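# Place a tray bottle upright in the crate's free slot

## Task

Take one bottle off the tray and leave it standing upright in the one empty slot of the crate, resting there by itself rather than held by the robot. The crate and tray must end neither tilted nor shifted from where they were. Anything the robot is touching at the end must not drop by more than roughly a fingernail's thickness once released, and nothing may be put or knocked off the table.

## Robot and tools

Robot: two FANUC CRX-5iA arms, left_arm and right_arm, each ending in a two-finger parallel gripper (opening 0 to 50 mm). Root links in the scene frame: left_arm at (+0.048, +0.341, 0) m, right_arm at (+0.025, -0.311, 0) m, both turned only slightly about z. The names left and right are labels, not image sides.

Scene frame: origin on the table top midway between the arms, +z up, +x outward over the table, left_arm on the +y side. All positions are in metres and all orientations are quaternions written w, x, y, z. On the gripper, fingers extend along its +z axis and close along its x axis. end_effector_position is the point between the finger pads; fingertips extend 17.5 mm past it. A flat block protrudes about 9 cm on the gripper's -y side, so mind it near the crate and tray.

The row: every moving call uses rows of exactly 20 numbers, one list that covers both arms, even when only one moves. Numbers 1-10 are left_arm: x, y, z, qw, qx, qy, qz (an absolute gripper pose in the scene frame, not an offset), then gripper position, force_limit, speed. Numbers 11-20 are the same ten for right_arm. The three gripper numbers are each scaled from -1 to 1. position: +1 fully open (50 mm), about -0.65 pads touching, -1 means close until something blocks the fingers. force_limit: -1 about 20 N per pad, 0 about 102 N, +1 about 185 N (actual can run ~17 % higher). speed: -1 is 20 mm/s, 0 is 85 mm/s, +1 is 150 mm/s of gap change. Zeros there are real commands, so to leave a gripper unchanged resend its previous three values. To keep an arm still, resend its last reported pose and gripper numbers every call; to hold orientation, keep sending one fixed quaternion rather than copying the drifting reported one. Each step the controller clips the commanded pose to within 70 mm and 16 degrees of the measured pose, favouring position over orientation. A target more than 0.6 m from the arm's last reported position along any gripper axis is refused.

execute_actions(actions, pictures): actions is a list holding at most one item. Empty list [] just returns the state. An action {"rows": [...], "steps": n} runs up to 15 control steps of 1/30 s, one row per step, the last row repeating if rows run out (default 15 steps). A wait {"steps": n}, n up to 300, counts from the previous result and includes your reply time. pictures (true/false) controls whether images come back.

move(target, speed): target is one 20-number row; each gripper travels a straight line to its absolute pose, both arms finishing together, over 0.5 to 10 s (cut off at 10 s). speed is the path top speed in m/s, 0.002 to 0.5, default 0.25; rotation is capped at twice that in rad/s. Gripper numbers are applied at the start. It does not avoid obstacles or the other arm, may lag, stray or overshoot speed near full reach. Its result adds a move: line with an ending (done, off_target, moving, held, fault), the limits that acted (paced = target clipped; held = some steps blocked, after which the arm may jump fast), and each gripper's distance from its target.

wait(seconds): 0 to 10 s, nothing new sent. zoom_image(camera, region): camera is cam_high, cam_low, cam_left_wrist or cam_right_wrist; region [x0, y0, x1, y1] in image pixels from the top-left, max 504x504. Images: cam_high and cam_low 672x504, wrist cameras 616x616 fisheye. read_manual(section) only returns licence text. finished_scene(scene) ends and grades the current scene, irreversibly; call it only when the bottle stands on its own.

Result lines: a state line per arm with gripper position and quaternion (printed position can be off, more at long reach); Hand target per arm gives what the controller now drives toward; object_status for each gripper: 0 moving, 1 blocked while opening, 2 blocked while closing (a grip), 3 reached the command or pads met (usually nothing held). position_measured in counts converts to opening as (250 - counts) x 0.202 mm. HELD marks steps whose command was not sent; pose unreachable means the clearance check altered or blocked an arm. MOTOR HOT warns of heating; OVER-TEMPERATURE FAULT means brakes are on until it cools.

Gripping: send -1 and keep sending it, then confirm object_status 2. A new position value resets status to 0 until the fingers settle; force and speed changes only apply with a position change of at least 0.01. To soften a grip, open first. A grip made at force_limit -1 won't auto-reclose and can fade on a fixed off-centre object.

Hazards: a joint torque over its limit (139 N m for the first three joints, 34.8 N m for the wrist joints, held load included) or any 150 N external force stops that arm for 10 s and drops the rest of the call. Arms are stiff, so aim only barely past a contact and touch slowly. Occasional tugs on held parts or pushes on loose items may happen. Avoid arm-to-arm collisions, dropping or slamming the bottle, shoving or tipping the crate or tray, and anything leaving the table. Release the bottle fully and lift clear so it stands unsupported.

Each tool is called after "Request:" as name([rows], argument=value, ...), one row to a line, values as JSON.

## Session

Request:
execute_actions(actions=[])

Scene clock: 0.00 s of 5100.00 s.
left_arm: end_effector_position=(+0.2428, +0.3441, +0.2788) position_measured=3 object_status=3 end_effector_quat_wxyz=(+0.027, -0.395, +0.918, -0.037) | right_arm: end_effector_position=(+0.3270, -0.0855, +0.3096) position_measured=3 object_status=3 end_effector_quat_wxyz=(-0.398, +0.811, -0.428, -0.022)
Joint positions: left_arm=[ 1.096 -0.878 -0.535  0.096 -1.93   1.196] | right_arm=[ 0.765 -0.793 -0.584 -0.355 -1.034  3.083]
Joint velocities: left_arm=[ 0.001 -0.     0.    -0.     0.001 -0.001] | right_arm=[ 0.001 -0.     0.    -0.001  0.    -0.001]
Hand target (left_arm): +0.243, +0.344, +0.279; +0.027, -0.395, +0.918, -0.037
Hand target (right_arm): +0.327, -0.086, +0.310; -0.398, +0.811, -0.428, -0.022

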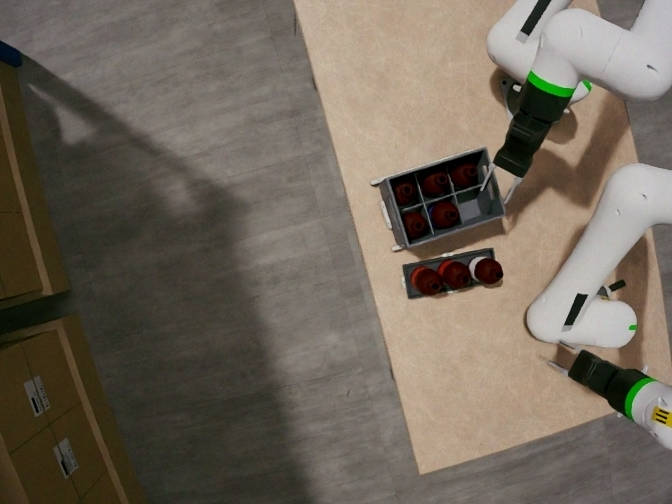

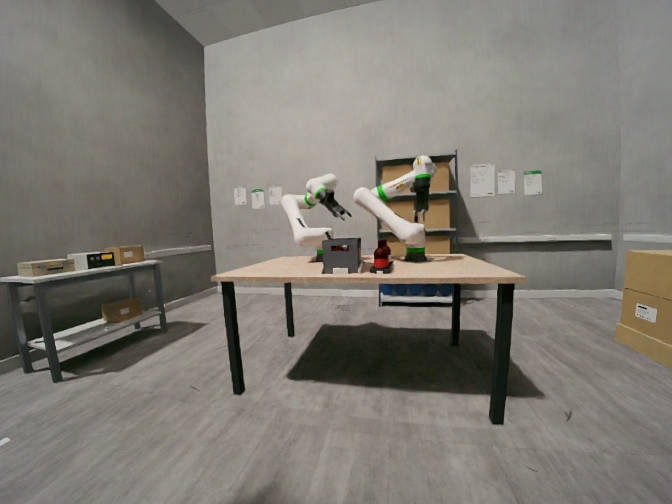

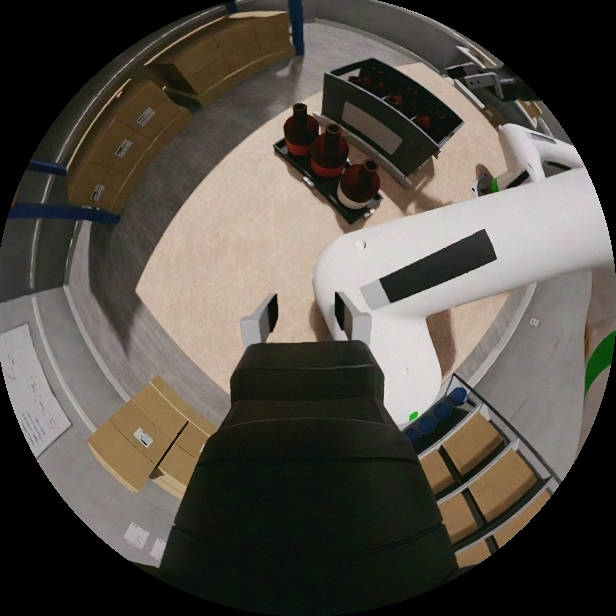

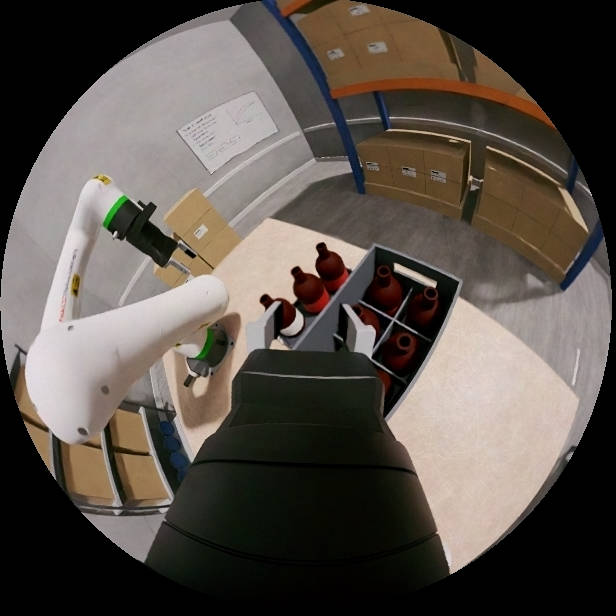

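Request:
zoom_image(camera="cam_high", region=[360, 130, 540, 310])

Request:
zoom_image(camera="cam_low", region=[300, 220, 420, 290])

Request:
zoom_image(camera="cam_left_wrist", region=[260, 50, 480, 230])

Region (360, 130, 540, 310) of cam_high's 672x504 image, scaled by 2.800, with more detail than that image has.

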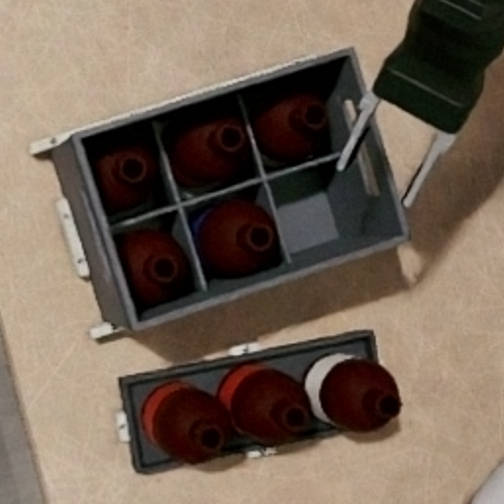

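Region (300, 220, 420, 290) of cam_low's 672x504 image, scaled by 4.200, with more detail than that image has; it fills the top 294 rows of this view, and the rest is white.

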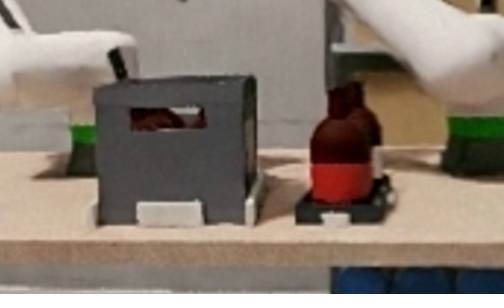

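Region (260, 50, 480, 230) of cam_left_wrist's 616x616 image, scaled by 2.291, with more detail than that image has; it fills the top 412 rows of this view, and the rest is white.

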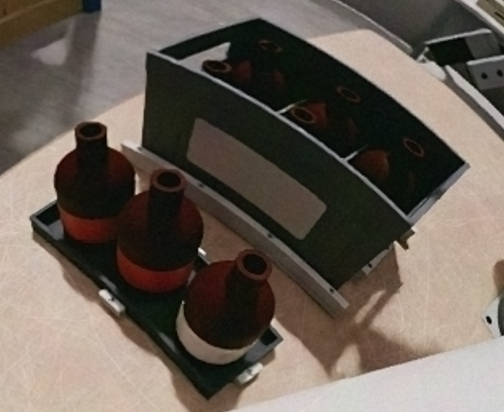

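Request:
zoom_image(camera="cam_low", region=[345, 232, 400, 280])

Request:
move(target=[0.314, 0.124, 0.235, 0, 0.7071, 0.7071, 0, 1, 0, 0, 0.399, -0.267, 0.31, -0.390, 0.6725, -0.6235, 0.0818, 1, 0, 0], speed=0.4)

Region (345, 232, 400, 280) of cam_low's 672x504 image, scaled by 9.164, with more detail than that image has; it fills the top 440 rows of this view, and the rest is white.

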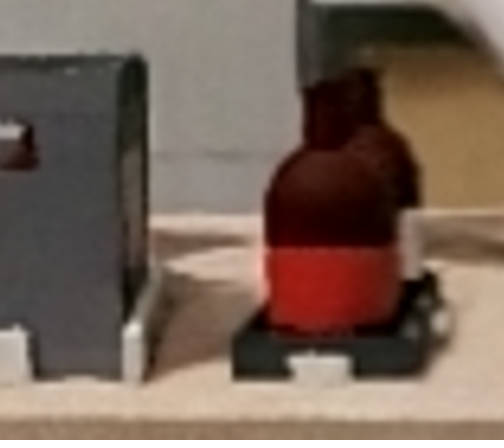

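Scene clock: 106.70 s of 5100.00 s.
left_arm: end_effector_position=(+0.3135, +0.1256, +0.2358) position_measured=3 object_status=3 end_effector_quat_wxyz=(+0.000, +0.707, +0.707, -0.001) | right_arm: end_effector_position=(+0.3996, -0.2667, +0.3100) position_measured=3 object_status=3 end_effector_quat_wxyz=(-0.390, +0.672, -0.624, +0.081)
Joint positions: left_arm=[-0.393 -0.227 -0.275  0.001 -1.523  0.27 ] | right_arm=[ 0.238 -0.791 -0.582 -0.357 -1.036  3.085]
Joint velocities: left_arm=[-0.001  0.003  0.001 -0.     0.    -0.002] | right_arm=[-0.002  0.001  0.    -0.002  0.001  0.001]
Hand target (left_arm): +0.313, +0.126, +0.236; +0.000, +0.707, +0.707, -0.001
Hand target (right_arm): +0.400, -0.267, +0.310; -0.390, +0.672, -0.624, +0.081
Off the commanded pose (left_arm): 0.002 m, 0 deg.
Off the commanded pose (right_arm): 0.001 m, 0 deg.
After step 90, 100.27 s passed at rest.
move: done
camera_calibration (this result's frames):
cam_left_wrist: T_world_to_cam=[[0.0324305, 0.99941, 0.0113501, -0.139461], [0.957555, -0.0343227, 0.286198, -0.360504], [0.286419, 0.00158681, -0.958103, 0.294573], [0, 0, 0, 1]] pos_world=[0.265354, 0.126538, 0.38699]
cam_right_wrist: T_world_to_cam=[[0.236485, -0.890762, -0.388096, -0.203514], [-0.887893, -0.0358951, -0.458648, 0.500381], [0.394616, 0.453051, -0.799389, 0.36273], [0, 0, 0, 1]] pos_world=[0.349274, -0.327656, 0.440479]

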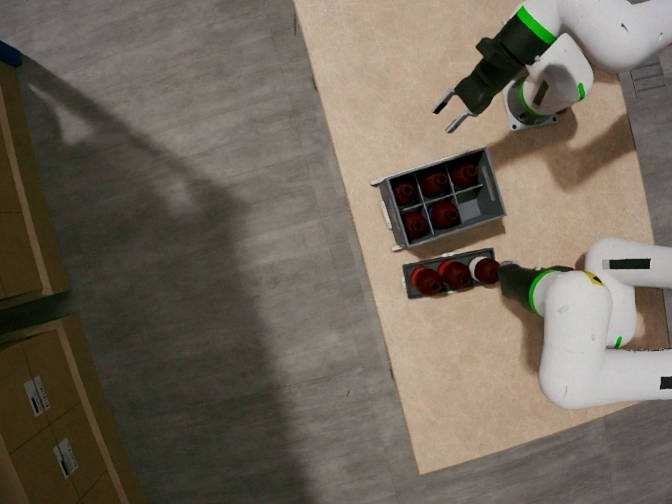

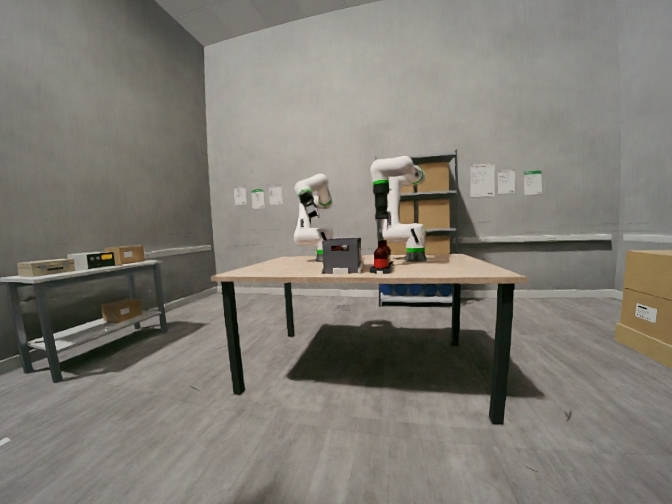

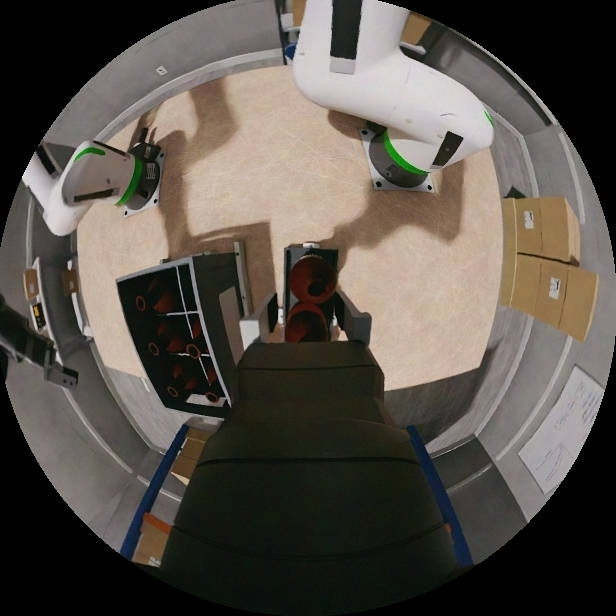

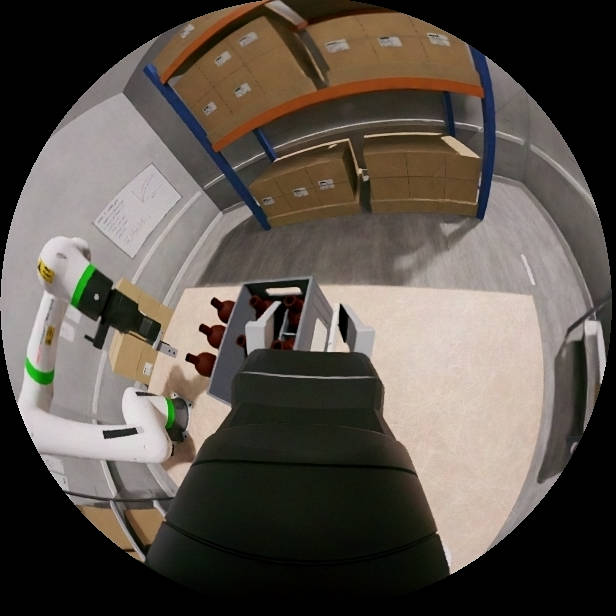

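Request:
zoom_image(camera="cam_left_wrist", region=[230, 230, 380, 350])

Request:
zoom_image(camera="cam_left_wrist", region=[100, 230, 260, 430])

Region (230, 230, 380, 350) of cam_left_wrist's 616x616 image, scaled by 3.360, with more detail than that image has; it fills the top 403 rows of this view, and the rest is white.

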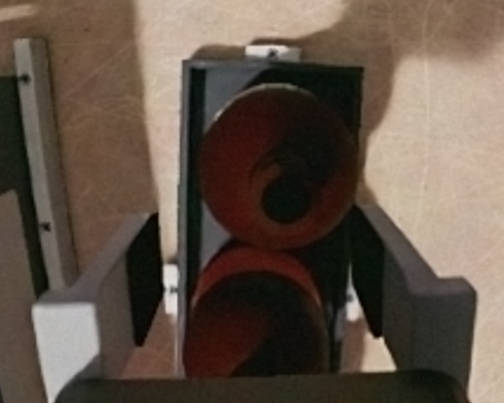

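Region (100, 230, 260, 430) of cam_left_wrist's 616x616 image, scaled by 2.520, with more detail than that image has; it fills the left 403 columns of this view, and the rest is white.

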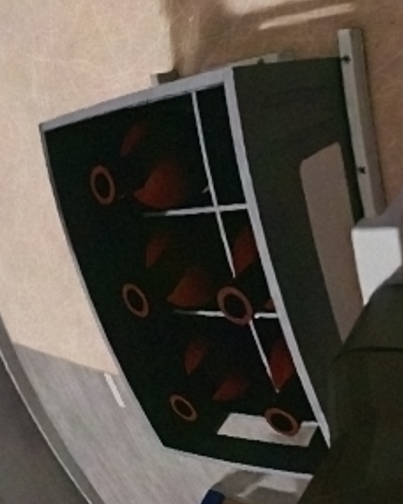

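Request:
zoom_image(camera="cam_low", region=[355, 205, 405, 280])

Request:
zoom_image(camera="cam_right_wrist", region=[120, 280, 260, 400])

Region (355, 205, 405, 280) of cam_low's 672x504 image, scaled by 6.720, with more detail than that image has.

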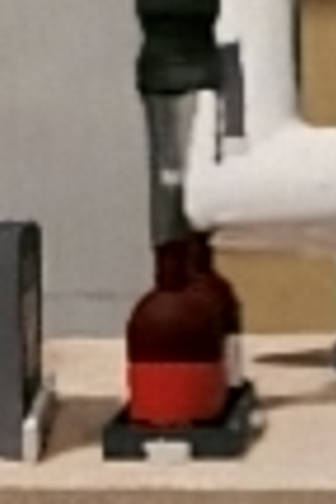

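Region (120, 280, 260, 400) of cam_right_wrist's 616x616 image, scaled by 3.600, with more detail than that image has; it fills the top 432 rows of this view, and the rest is white.

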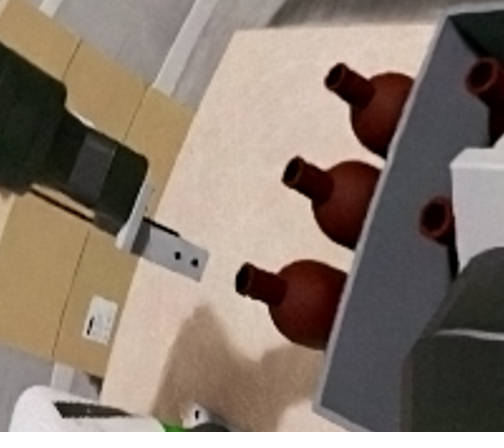

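Request:
move(target=[0.310, 0.137, 0.15, 0, 0.7071, 0.7071, 0, 1, 0, 0, 0.3996, -0.2667, 0.31, -0.390, 0.672, -0.624, 0.081, 1, 0, 0], speed=0.12)

Request:
zoom_image(camera="cam_left_wrist", region=[230, 230, 380, 350])

Request:
zoom_image(camera="cam_right_wrist", region=[140, 290, 260, 400])

Scene clock: 134.83 s of 5100.00 s.
left_arm: end_effector_position=(+0.3101, +0.1369, +0.1500) position_measured=3 object_status=3 end_effector_quat_wxyz=(+0.000, +0.707, +0.707, +0.000) | right_arm: end_effector_position=(+0.3996, -0.2667, +0.3100) position_measured=3 object_status=3 end_effector_quat_wxyz=(-0.390, +0.672, -0.624, +0.081)
Joint positions: left_arm=[-0.364 -0.219 -0.471 -0.    -1.319  0.241] | right_arm=[ 0.24  -0.792 -0.582 -0.355 -1.035  3.082]
Joint velocities: left_arm=[ 0.001 -0.001 -0.001  0.     0.002 -0.001] | right_arm=[-0.     0.     0.    -0.001  0.     0.001]
Hand target (left_arm): +0.310, +0.137, +0.150; -0.000, +0.707, +0.707, +0.000
Hand target (right_arm): +0.400, -0.267, +0.310; -0.390, +0.672, -0.624, +0.081
Off the commanded pose (left_arm): 0.000 m, 0 deg.
Off the commanded pose (right_arm): 0.000 m, 0 deg.
After step 90, 24.03 s passed at rest.
move: done
camera_calibration (this result's frames):
cam_left_wrist: T_world_to_cam=[[0.0328724, 0.999383, 0.0123407, -0.150015], [0.957314, -0.0350316, 0.28692, -0.332317], [0.287175, 0.00238217, -0.957875, 0.212945], [0, 0, 0, 1]] pos_world=[0.26191, 0.137774, 0.301175]
cam_right_wrist: T_world_to_cam=[[0.235737, -0.890906, -0.388218, -0.203191], [-0.888082, -0.0352695, -0.45833, 0.500477], [0.394637, 0.452815, -0.799512, 0.362695], [0, 0, 0, 1]] pos_world=[0.349231, -0.327607, 0.44048]

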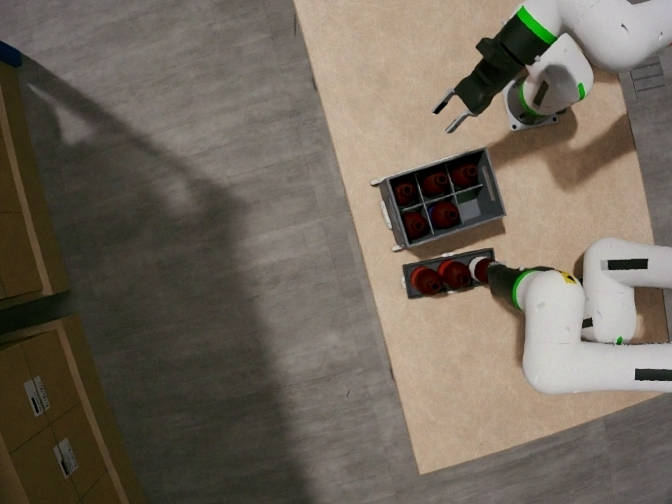

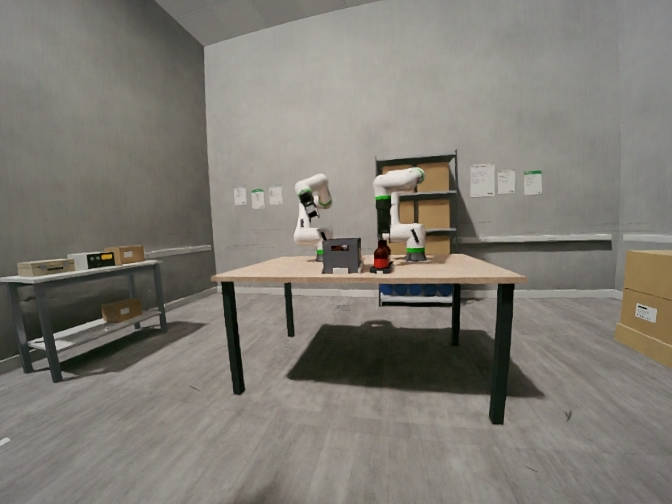

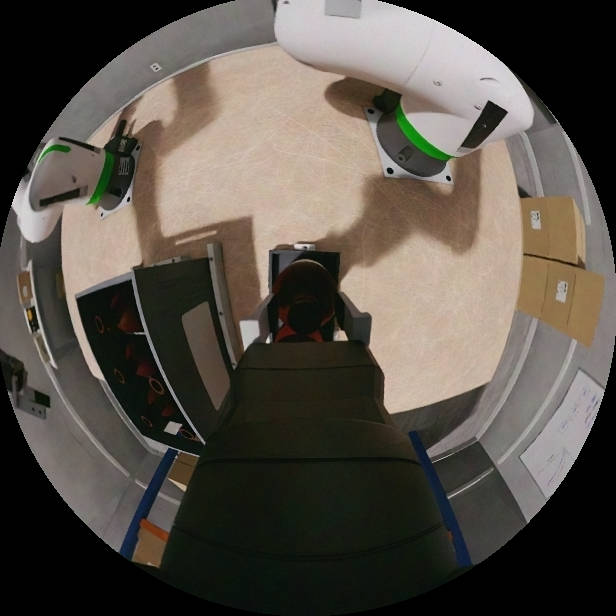

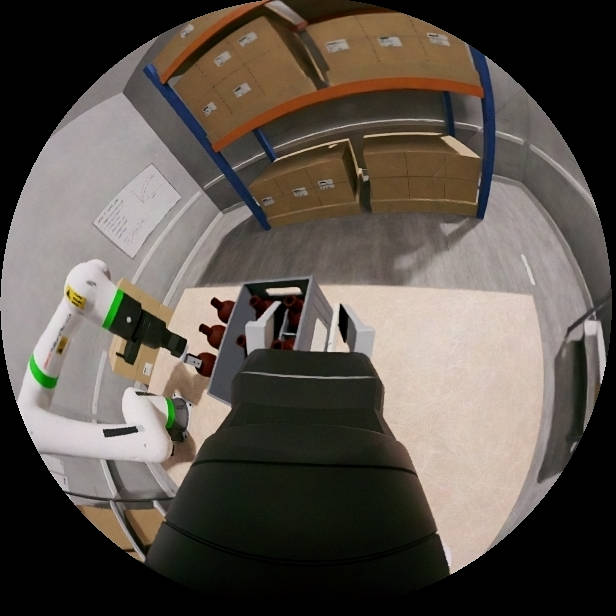

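Region (230, 230, 380, 350) of cam_left_wrist's 616x616 image, scaled by 3.360, with more detail than that image has; it fills the top 403 rows of this view, and the rest is white.

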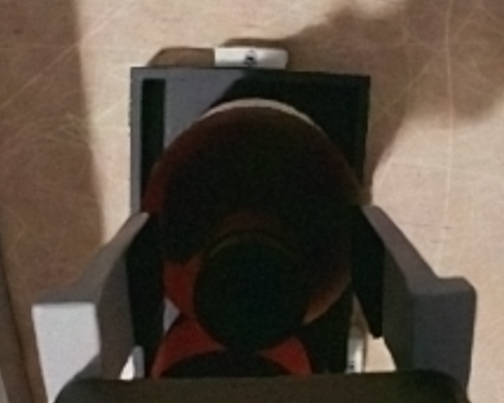

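Region (140, 290, 260, 400) of cam_right_wrist's 616x616 image, scaled by 4.200, with more detail than that image has; it fills the top 462 rows of this view, and the rest is white.

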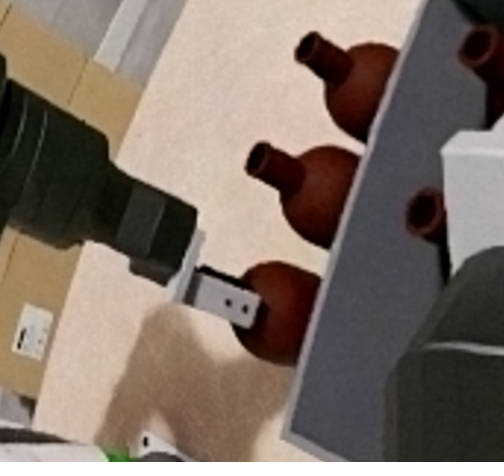

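Request:
move(target=[0.3115, 0.136, 0.148, 0, 0.7071, 0.7071, 0, -1, -0.2, -0.6, 0.3996, -0.2667, 0.31, -0.390, 0.672, -0.624, 0.081, 1, 0, 0], speed=0.05)

Scene clock: 150.83 s of 5100.00 s.
left_arm: end_effector_position=(+0.3115, +0.1360, +0.1480) position_measured=127 object_status=2 end_effector_quat_wxyz=(+0.000, +0.707, +0.707, -0.000) | right_arm: end_effector_position=(+0.3996, -0.2667, +0.3100) position_measured=3 object_status=3 end_effector_quat_wxyz=(-0.390, +0.672, -0.624, +0.081)
Joint positions: left_arm=[-0.366 -0.213 -0.471  0.    -1.313  0.242] | right_arm=[ 0.24  -0.792 -0.582 -0.355 -1.035  3.082]
Joint velocities: left_arm=[ 0.     0.002 -0.001 -0.    -0.    -0.   ] | right_arm=[-0.     0.     0.     0.     0.001 -0.   ]
Hand target (left_arm): +0.312, +0.136, +0.148; -0.000, +0.707, +0.707, -0.000
Hand target (right_arm): +0.400, -0.267, +0.310; -0.390, +0.672, -0.624, +0.081
Off the commanded pose (left_arm): 0.000 m, 0 deg.
Off the commanded pose (right_arm): 0.000 m, 0 deg.
After step 90, 12.23 s passed at rest.
move: done
camera_calibration (this result's frames):
cam_left_wrist: T_world_to_cam=[[0.0330004, 0.99938, 0.0122866, -0.14915], [0.957328, -0.0351386, 0.28686, -0.333045], [0.287114, 0.00229586, -0.957894, 0.210669], [0, 0, 0, 1]] pos_world=[0.263269, 0.136871, 0.299168]
cam_right_wrist: T_world_to_cam=[[0.235737, -0.890907, -0.388218, -0.203192], [-0.888082, -0.0352694, -0.45833, 0.500476], [0.394637, 0.452814, -0.799513, 0.362694], [0, 0, 0, 1]] pos_world=[0.349231, -0.327607, 0.440479]

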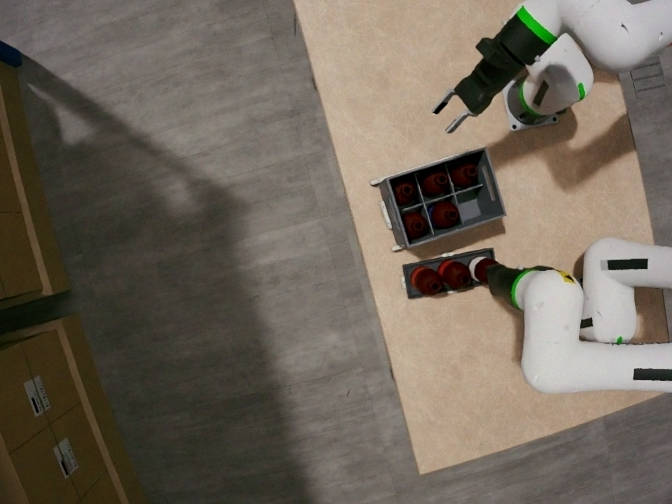

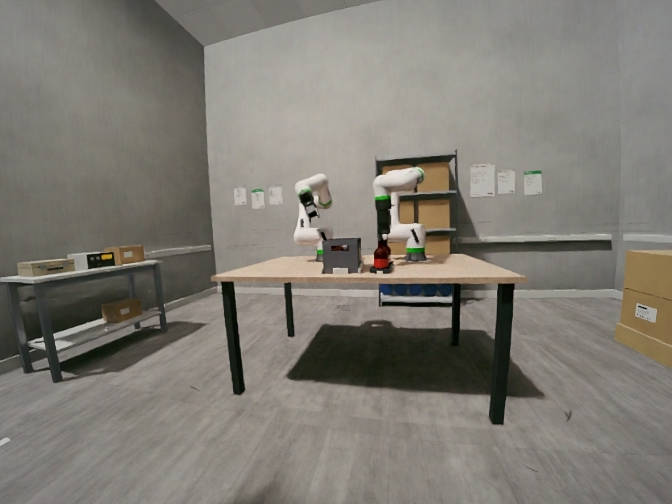

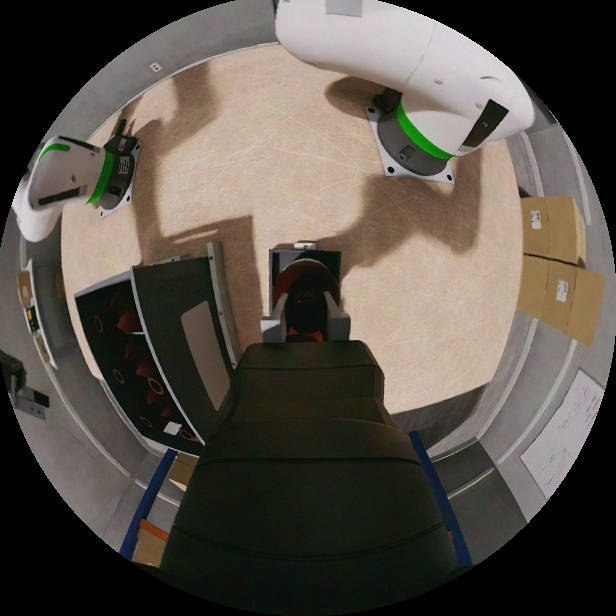

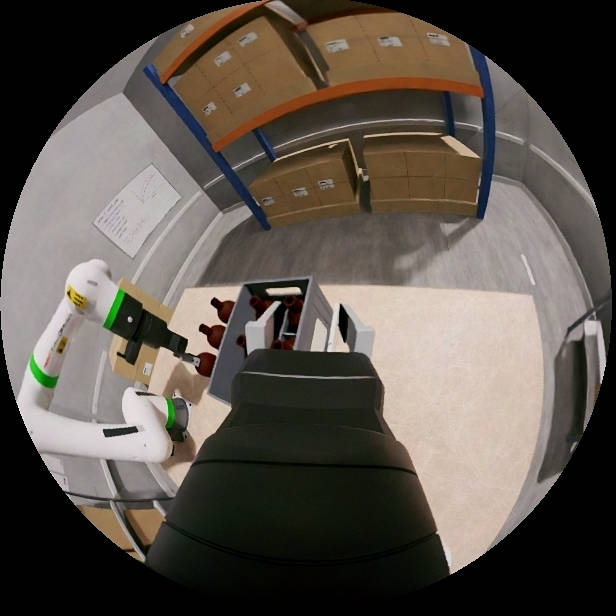

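Request:
move(target=[0.310, 0.105, 0.33, 0, 0.7071, 0.7071, 0, -1, -0.2, -0.6, 0.3996, -0.2667, 0.31, -0.390, 0.672, -0.624, 0.081, 1, 0, 0], speed=0.25)

Request:
zoom_image(camera="cam_low", region=[310, 180, 410, 280])

Scene clock: 164.00 s of 5100.00 s.
left_arm: end_effector_position=(+0.3097, +0.1052, +0.3300) position_measured=127 object_status=2 end_effector_quat_wxyz=(-0.000, +0.707, +0.707, -0.000) | right_arm: end_effector_position=(+0.3996, -0.2667, +0.3100) position_measured=3 object_status=3 end_effector_quat_wxyz=(-0.390, +0.672, -0.624, +0.081)
Joint positions: left_arm=[-0.455 -0.188 -0.024  0.    -1.735  0.331] | right_arm=[ 0.24  -0.792 -0.582 -0.355 -1.035  3.082]
Joint velocities: left_arm=[-0.001 -0.     0.003  0.    -0.001  0.001] | right_arm=[ 0.001  0.    -0.001  0.001 -0.001 -0.   ]
Hand target (left_arm): +0.310, +0.105, +0.330; -0.000, +0.707, +0.707, -0.000
Hand target (right_arm): +0.400, -0.267, +0.310; -0.390, +0.672, -0.624, +0.081
Off the commanded pose (left_arm): 0.000 m, 0 deg.
Off the commanded pose (right_arm): 0.000 m, 0 deg.
After step 90, 8.97 s passed at rest.
move: done
camera_calibration (this result's frames):
cam_left_wrist: T_world_to_cam=[[0.0332988, 0.99937, 0.0122768, -0.120666], [0.957337, -0.0354214, 0.286795, -0.384572], [0.287049, 0.0022031, -0.957913, 0.385628], [0, 0, 0, 1]] pos_world=[0.261489, 0.106118, 0.481173]
cam_right_wrist: T_world_to_cam=[[0.235738, -0.890912, -0.388207, -0.203201], [-0.888079, -0.0352724, -0.458336, 0.500476], [0.394644, 0.452805, -0.799515, 0.362692], [0, 0, 0, 1]] pos_world=[0.349231, -0.32761, 0.440479]

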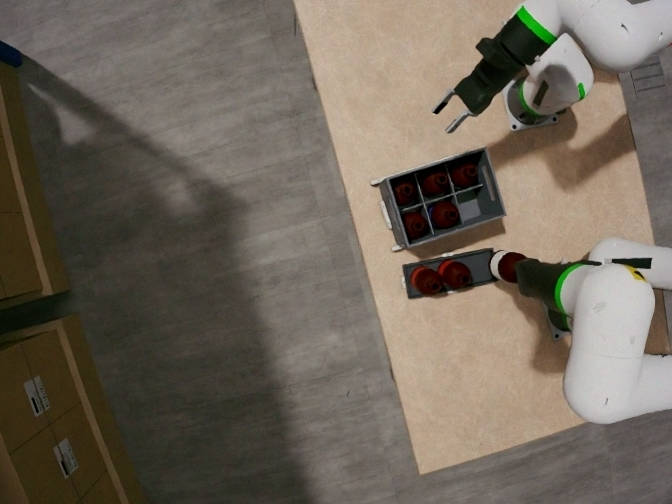

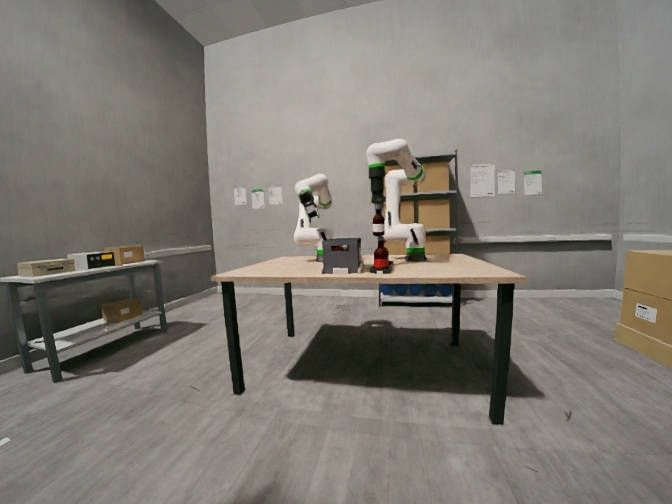

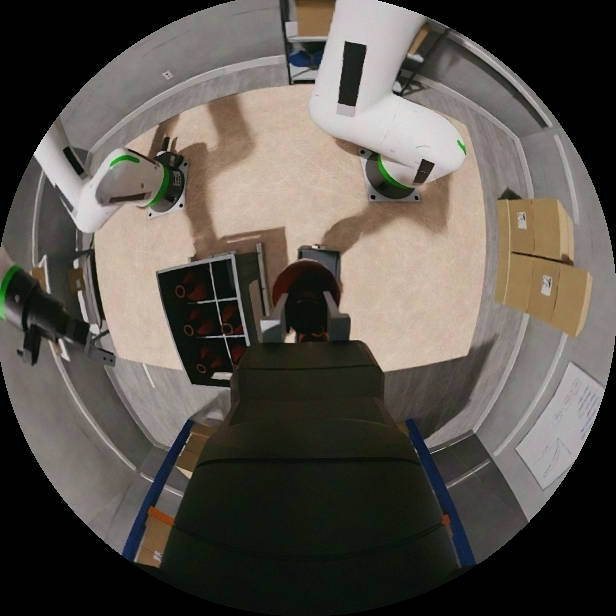

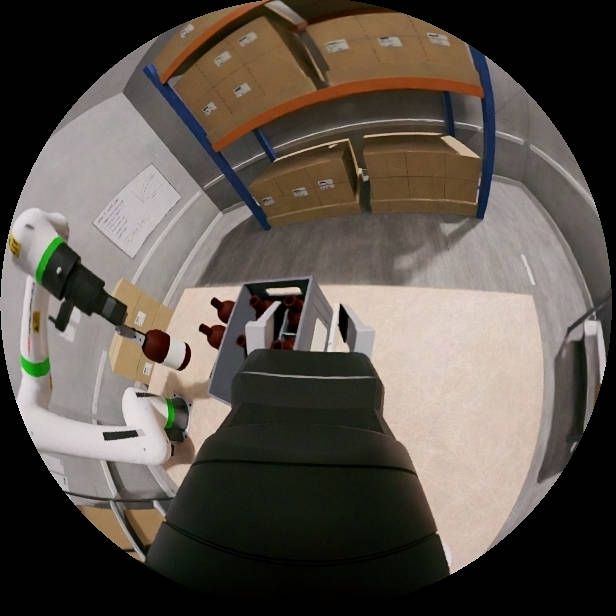

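Region (310, 180, 410, 280) of cam_low's 672x504 image, scaled by 5.040, with more detail than that image has.

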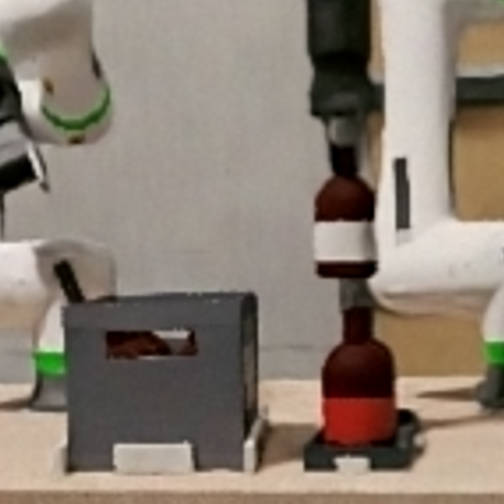

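Request:
move(target=[0.307, -0.053, 0.338, 0, 0.7071, 0.7071, 0, -1, -0.2, -0.6, 0.3996, -0.2667, 0.31, -0.390, 0.672, -0.624, 0.081, 1, 0, 0], speed=0.2)

Request:
zoom_image(camera="cam_left_wrist", region=[210, 220, 390, 350])

Request:
zoom_image(camera="cam_high", region=[400, 130, 560, 270])

Scene clock: 171.13 s of 5100.00 s.
left_arm: end_effector_position=(+0.3075, -0.0525, +0.3384) position_measured=127 object_status=2 end_effector_quat_wxyz=(-0.000, +0.707, +0.707, -0.000) | right_arm: end_effector_position=(+0.3996, -0.2667, +0.3100) position_measured=3 object_status=3 end_effector_quat_wxyz=(-0.390, +0.672, -0.624, +0.081)
Joint positions: left_arm=[-0.798  0.108  0.28   0.    -1.743  0.674] | right_arm=[ 0.24  -0.792 -0.582 -0.355 -1.035  3.082]
Joint velocities: left_arm=[-0.002  0.003  0.001 -0.    -0.001  0.001] | right_arm=[-0.    -0.    -0.001  0.     0.    -0.   ]
Hand target (left_arm): +0.307, -0.053, +0.338; -0.000, +0.707, +0.707, -0.000
Hand target (right_arm): +0.400, -0.267, +0.310; -0.390, +0.672, -0.624, +0.081
Off the commanded pose (left_arm): 0.001 m, 0 deg.
Off the commanded pose (right_arm): 0.000 m, 0 deg.
After step 90, 2.90 s passed at rest.
move: done
camera_calibration (this result's frames):
cam_left_wrist: T_world_to_cam=[[0.0330018, 0.99938, 0.0123062, 0.0369997], [0.95738, -0.0351451, 0.286686, -0.390403], [0.286941, 0.00232054, -0.957945, 0.394732], [0, 0, 0, 1]] pos_world=[0.259278, -0.0516134, 0.4896]
cam_right_wrist: T_world_to_cam=[[0.23574, -0.890903, -0.388224, -0.20319], [-0.88808, -0.0352672, -0.458333, 0.500476], [0.394639, 0.452821, -0.799508, 0.362693], [0, 0, 0, 1]] pos_world=[0.34923, -0.327607, 0.440478]

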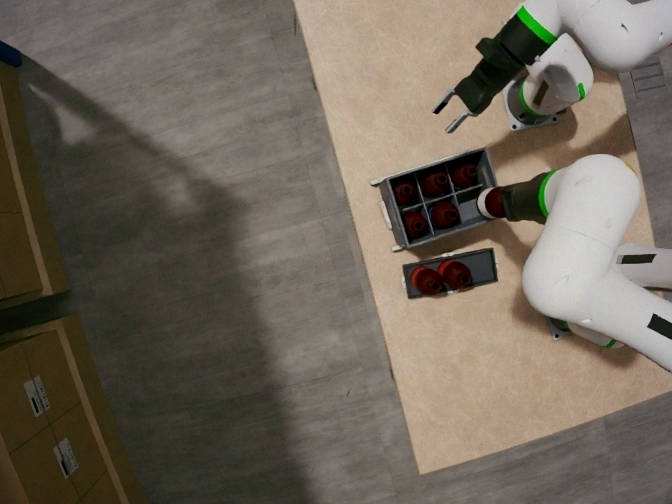

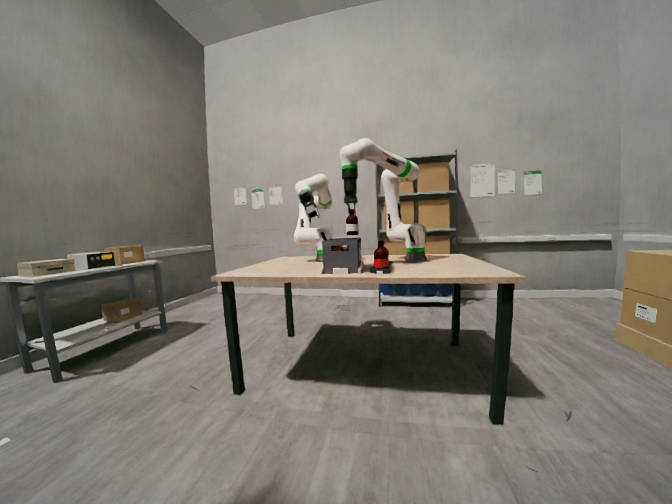

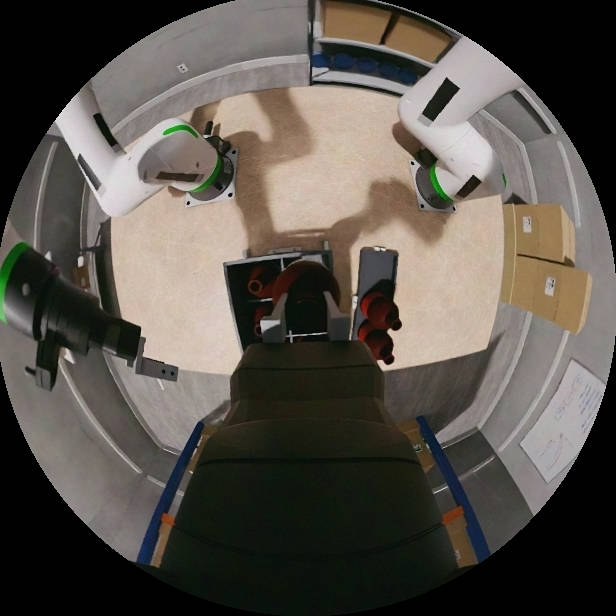

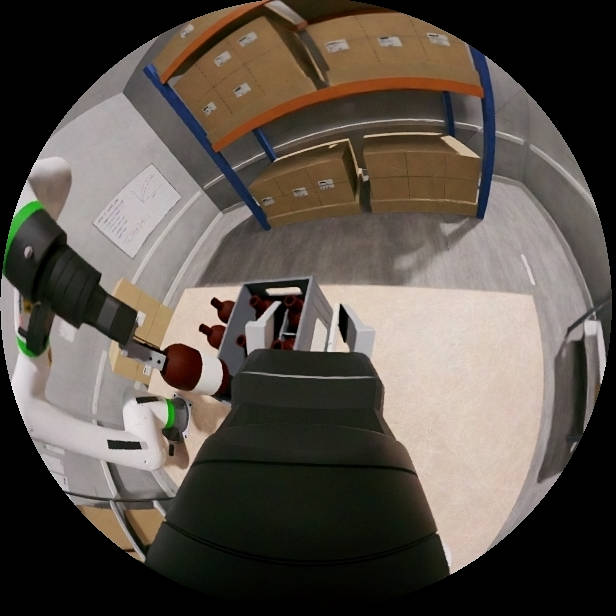

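Region (210, 220, 390, 350) of cam_left_wrist's 616x616 image, scaled by 2.800, with more detail than that image has.

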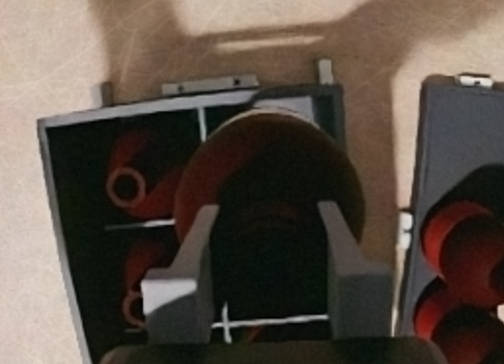

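Region (400, 130, 560, 270) of cam_high's 672x504 image, scaled by 3.150, with more detail than that image has; it fills the top 441 rows of this view, and the rest is white.

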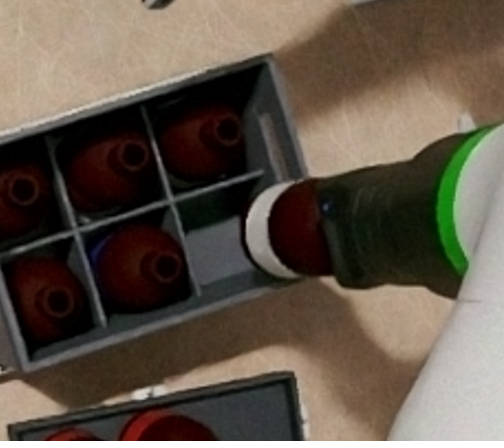

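Request:
zoom_image(camera="cam_left_wrist", region=[265, 235, 345, 285])

Region (265, 235, 345, 285) of cam_left_wrist's 616x616 image, scaled by 6.300, with more detail than that image has; it fills the top 315 rows of this view, and the rest is white.

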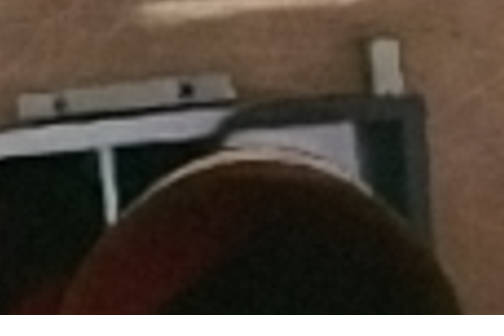

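Request:
move(target=[0.3105, -0.054, 0.262, 0, 0.7071, 0.7071, 0, -1, -0.2, -0.6, 0.3996, -0.2667, 0.31, -0.390, 0.672, -0.624, 0.081, 1, 0, 0], speed=0.1)

Request:
zoom_image(camera="cam_left_wrist", region=[240, 230, 370, 350])

Request:
zoom_image(camera="cam_high", region=[430, 160, 520, 240])

Scene clock: 223.13 s of 5100.00 s.
left_arm: end_effector_position=(+0.3106, -0.0541, +0.2620) position_measured=127 object_status=2 end_effector_quat_wxyz=(+0.000, +0.707, +0.707, +0.000) | right_arm: end_effector_position=(+0.3996, -0.2667, +0.3100) position_measured=3 object_status=3 end_effector_quat_wxyz=(-0.390, +0.672, -0.624, +0.081)
Joint positions: left_arm=[-0.796  0.1    0.093 -0.    -1.564  0.673] | right_arm=[ 0.24  -0.792 -0.582 -0.355 -1.035  3.082]
Joint velocities: left_arm=[ 0.001 -0.    -0.001  0.     0.001 -0.001] | right_arm=[ 0.001  0.    -0.001  0.     0.001  0.   ]
Hand target (left_arm): +0.311, -0.054, +0.262; +0.000, +0.707, +0.707, -0.000
Hand target (right_arm): +0.400, -0.267, +0.310; -0.390, +0.672, -0.624, +0.081
Off the commanded pose (left_arm): 0.000 m, 0 deg.
Off the commanded pose (right_arm): 0.000 m, 0 deg.
After step 90, 47.87 s passed at rest.
move: done
camera_calibration (this result's frames):
cam_left_wrist: T_world_to_cam=[[0.0328873, 0.999384, 0.0122862, 0.0394887], [0.957318, -0.0350301, 0.286908, -0.371603], [0.287161, 0.00232617, -0.957879, 0.320574], [0, 0, 0, 1]] pos_world=[0.262387, -0.0532274, 0.413202]
cam_right_wrist: T_world_to_cam=[[0.235738, -0.890904, -0.388224, -0.20319], [-0.888083, -0.0352679, -0.458329, 0.500475], [0.394635, 0.45282, -0.79951, 0.362693], [0, 0, 0, 1]] pos_world=[0.349232, -0.327607, 0.440476]

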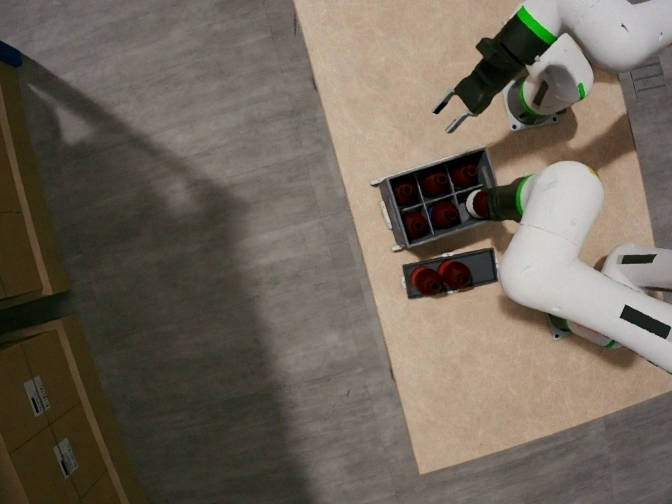

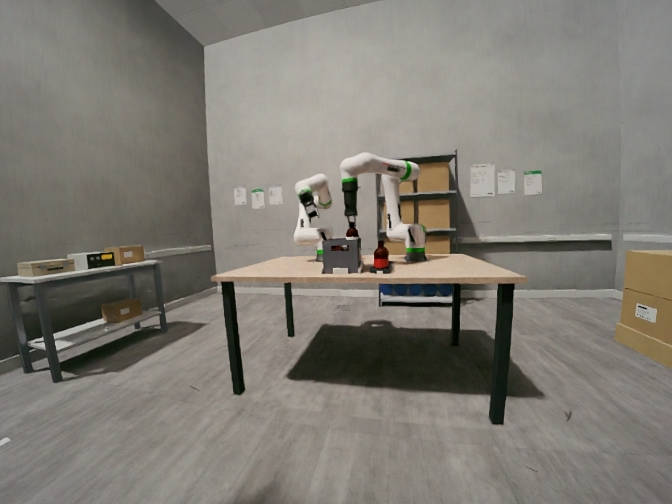

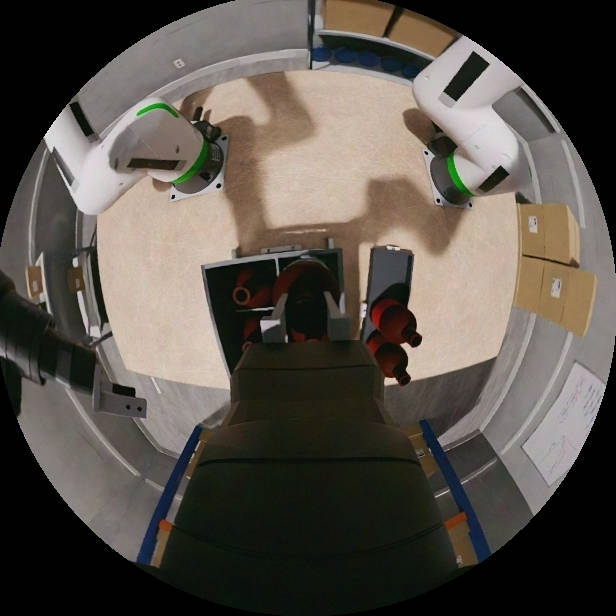

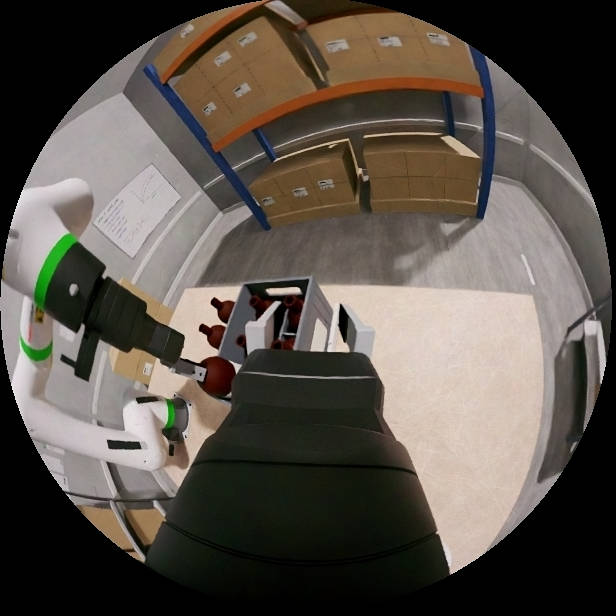

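Region (240, 230, 370, 350) of cam_left_wrist's 616x616 image, scaled by 3.877, with more detail than that image has; it fills the top 465 rows of this view, and the rest is white.

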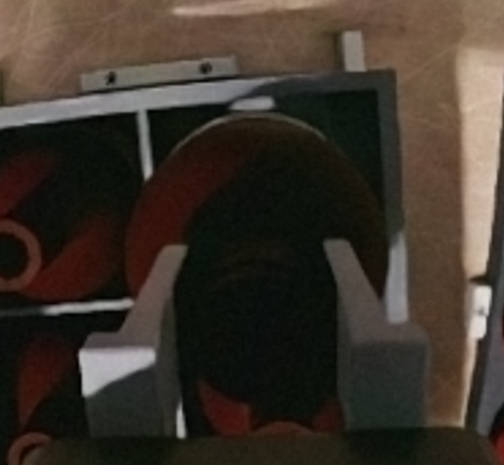

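Region (430, 160, 520, 240) of cam_high's 672x504 image, scaled by 5.600, with more detail than that image has.

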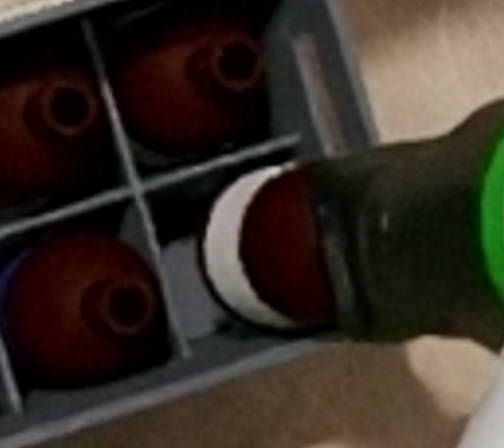

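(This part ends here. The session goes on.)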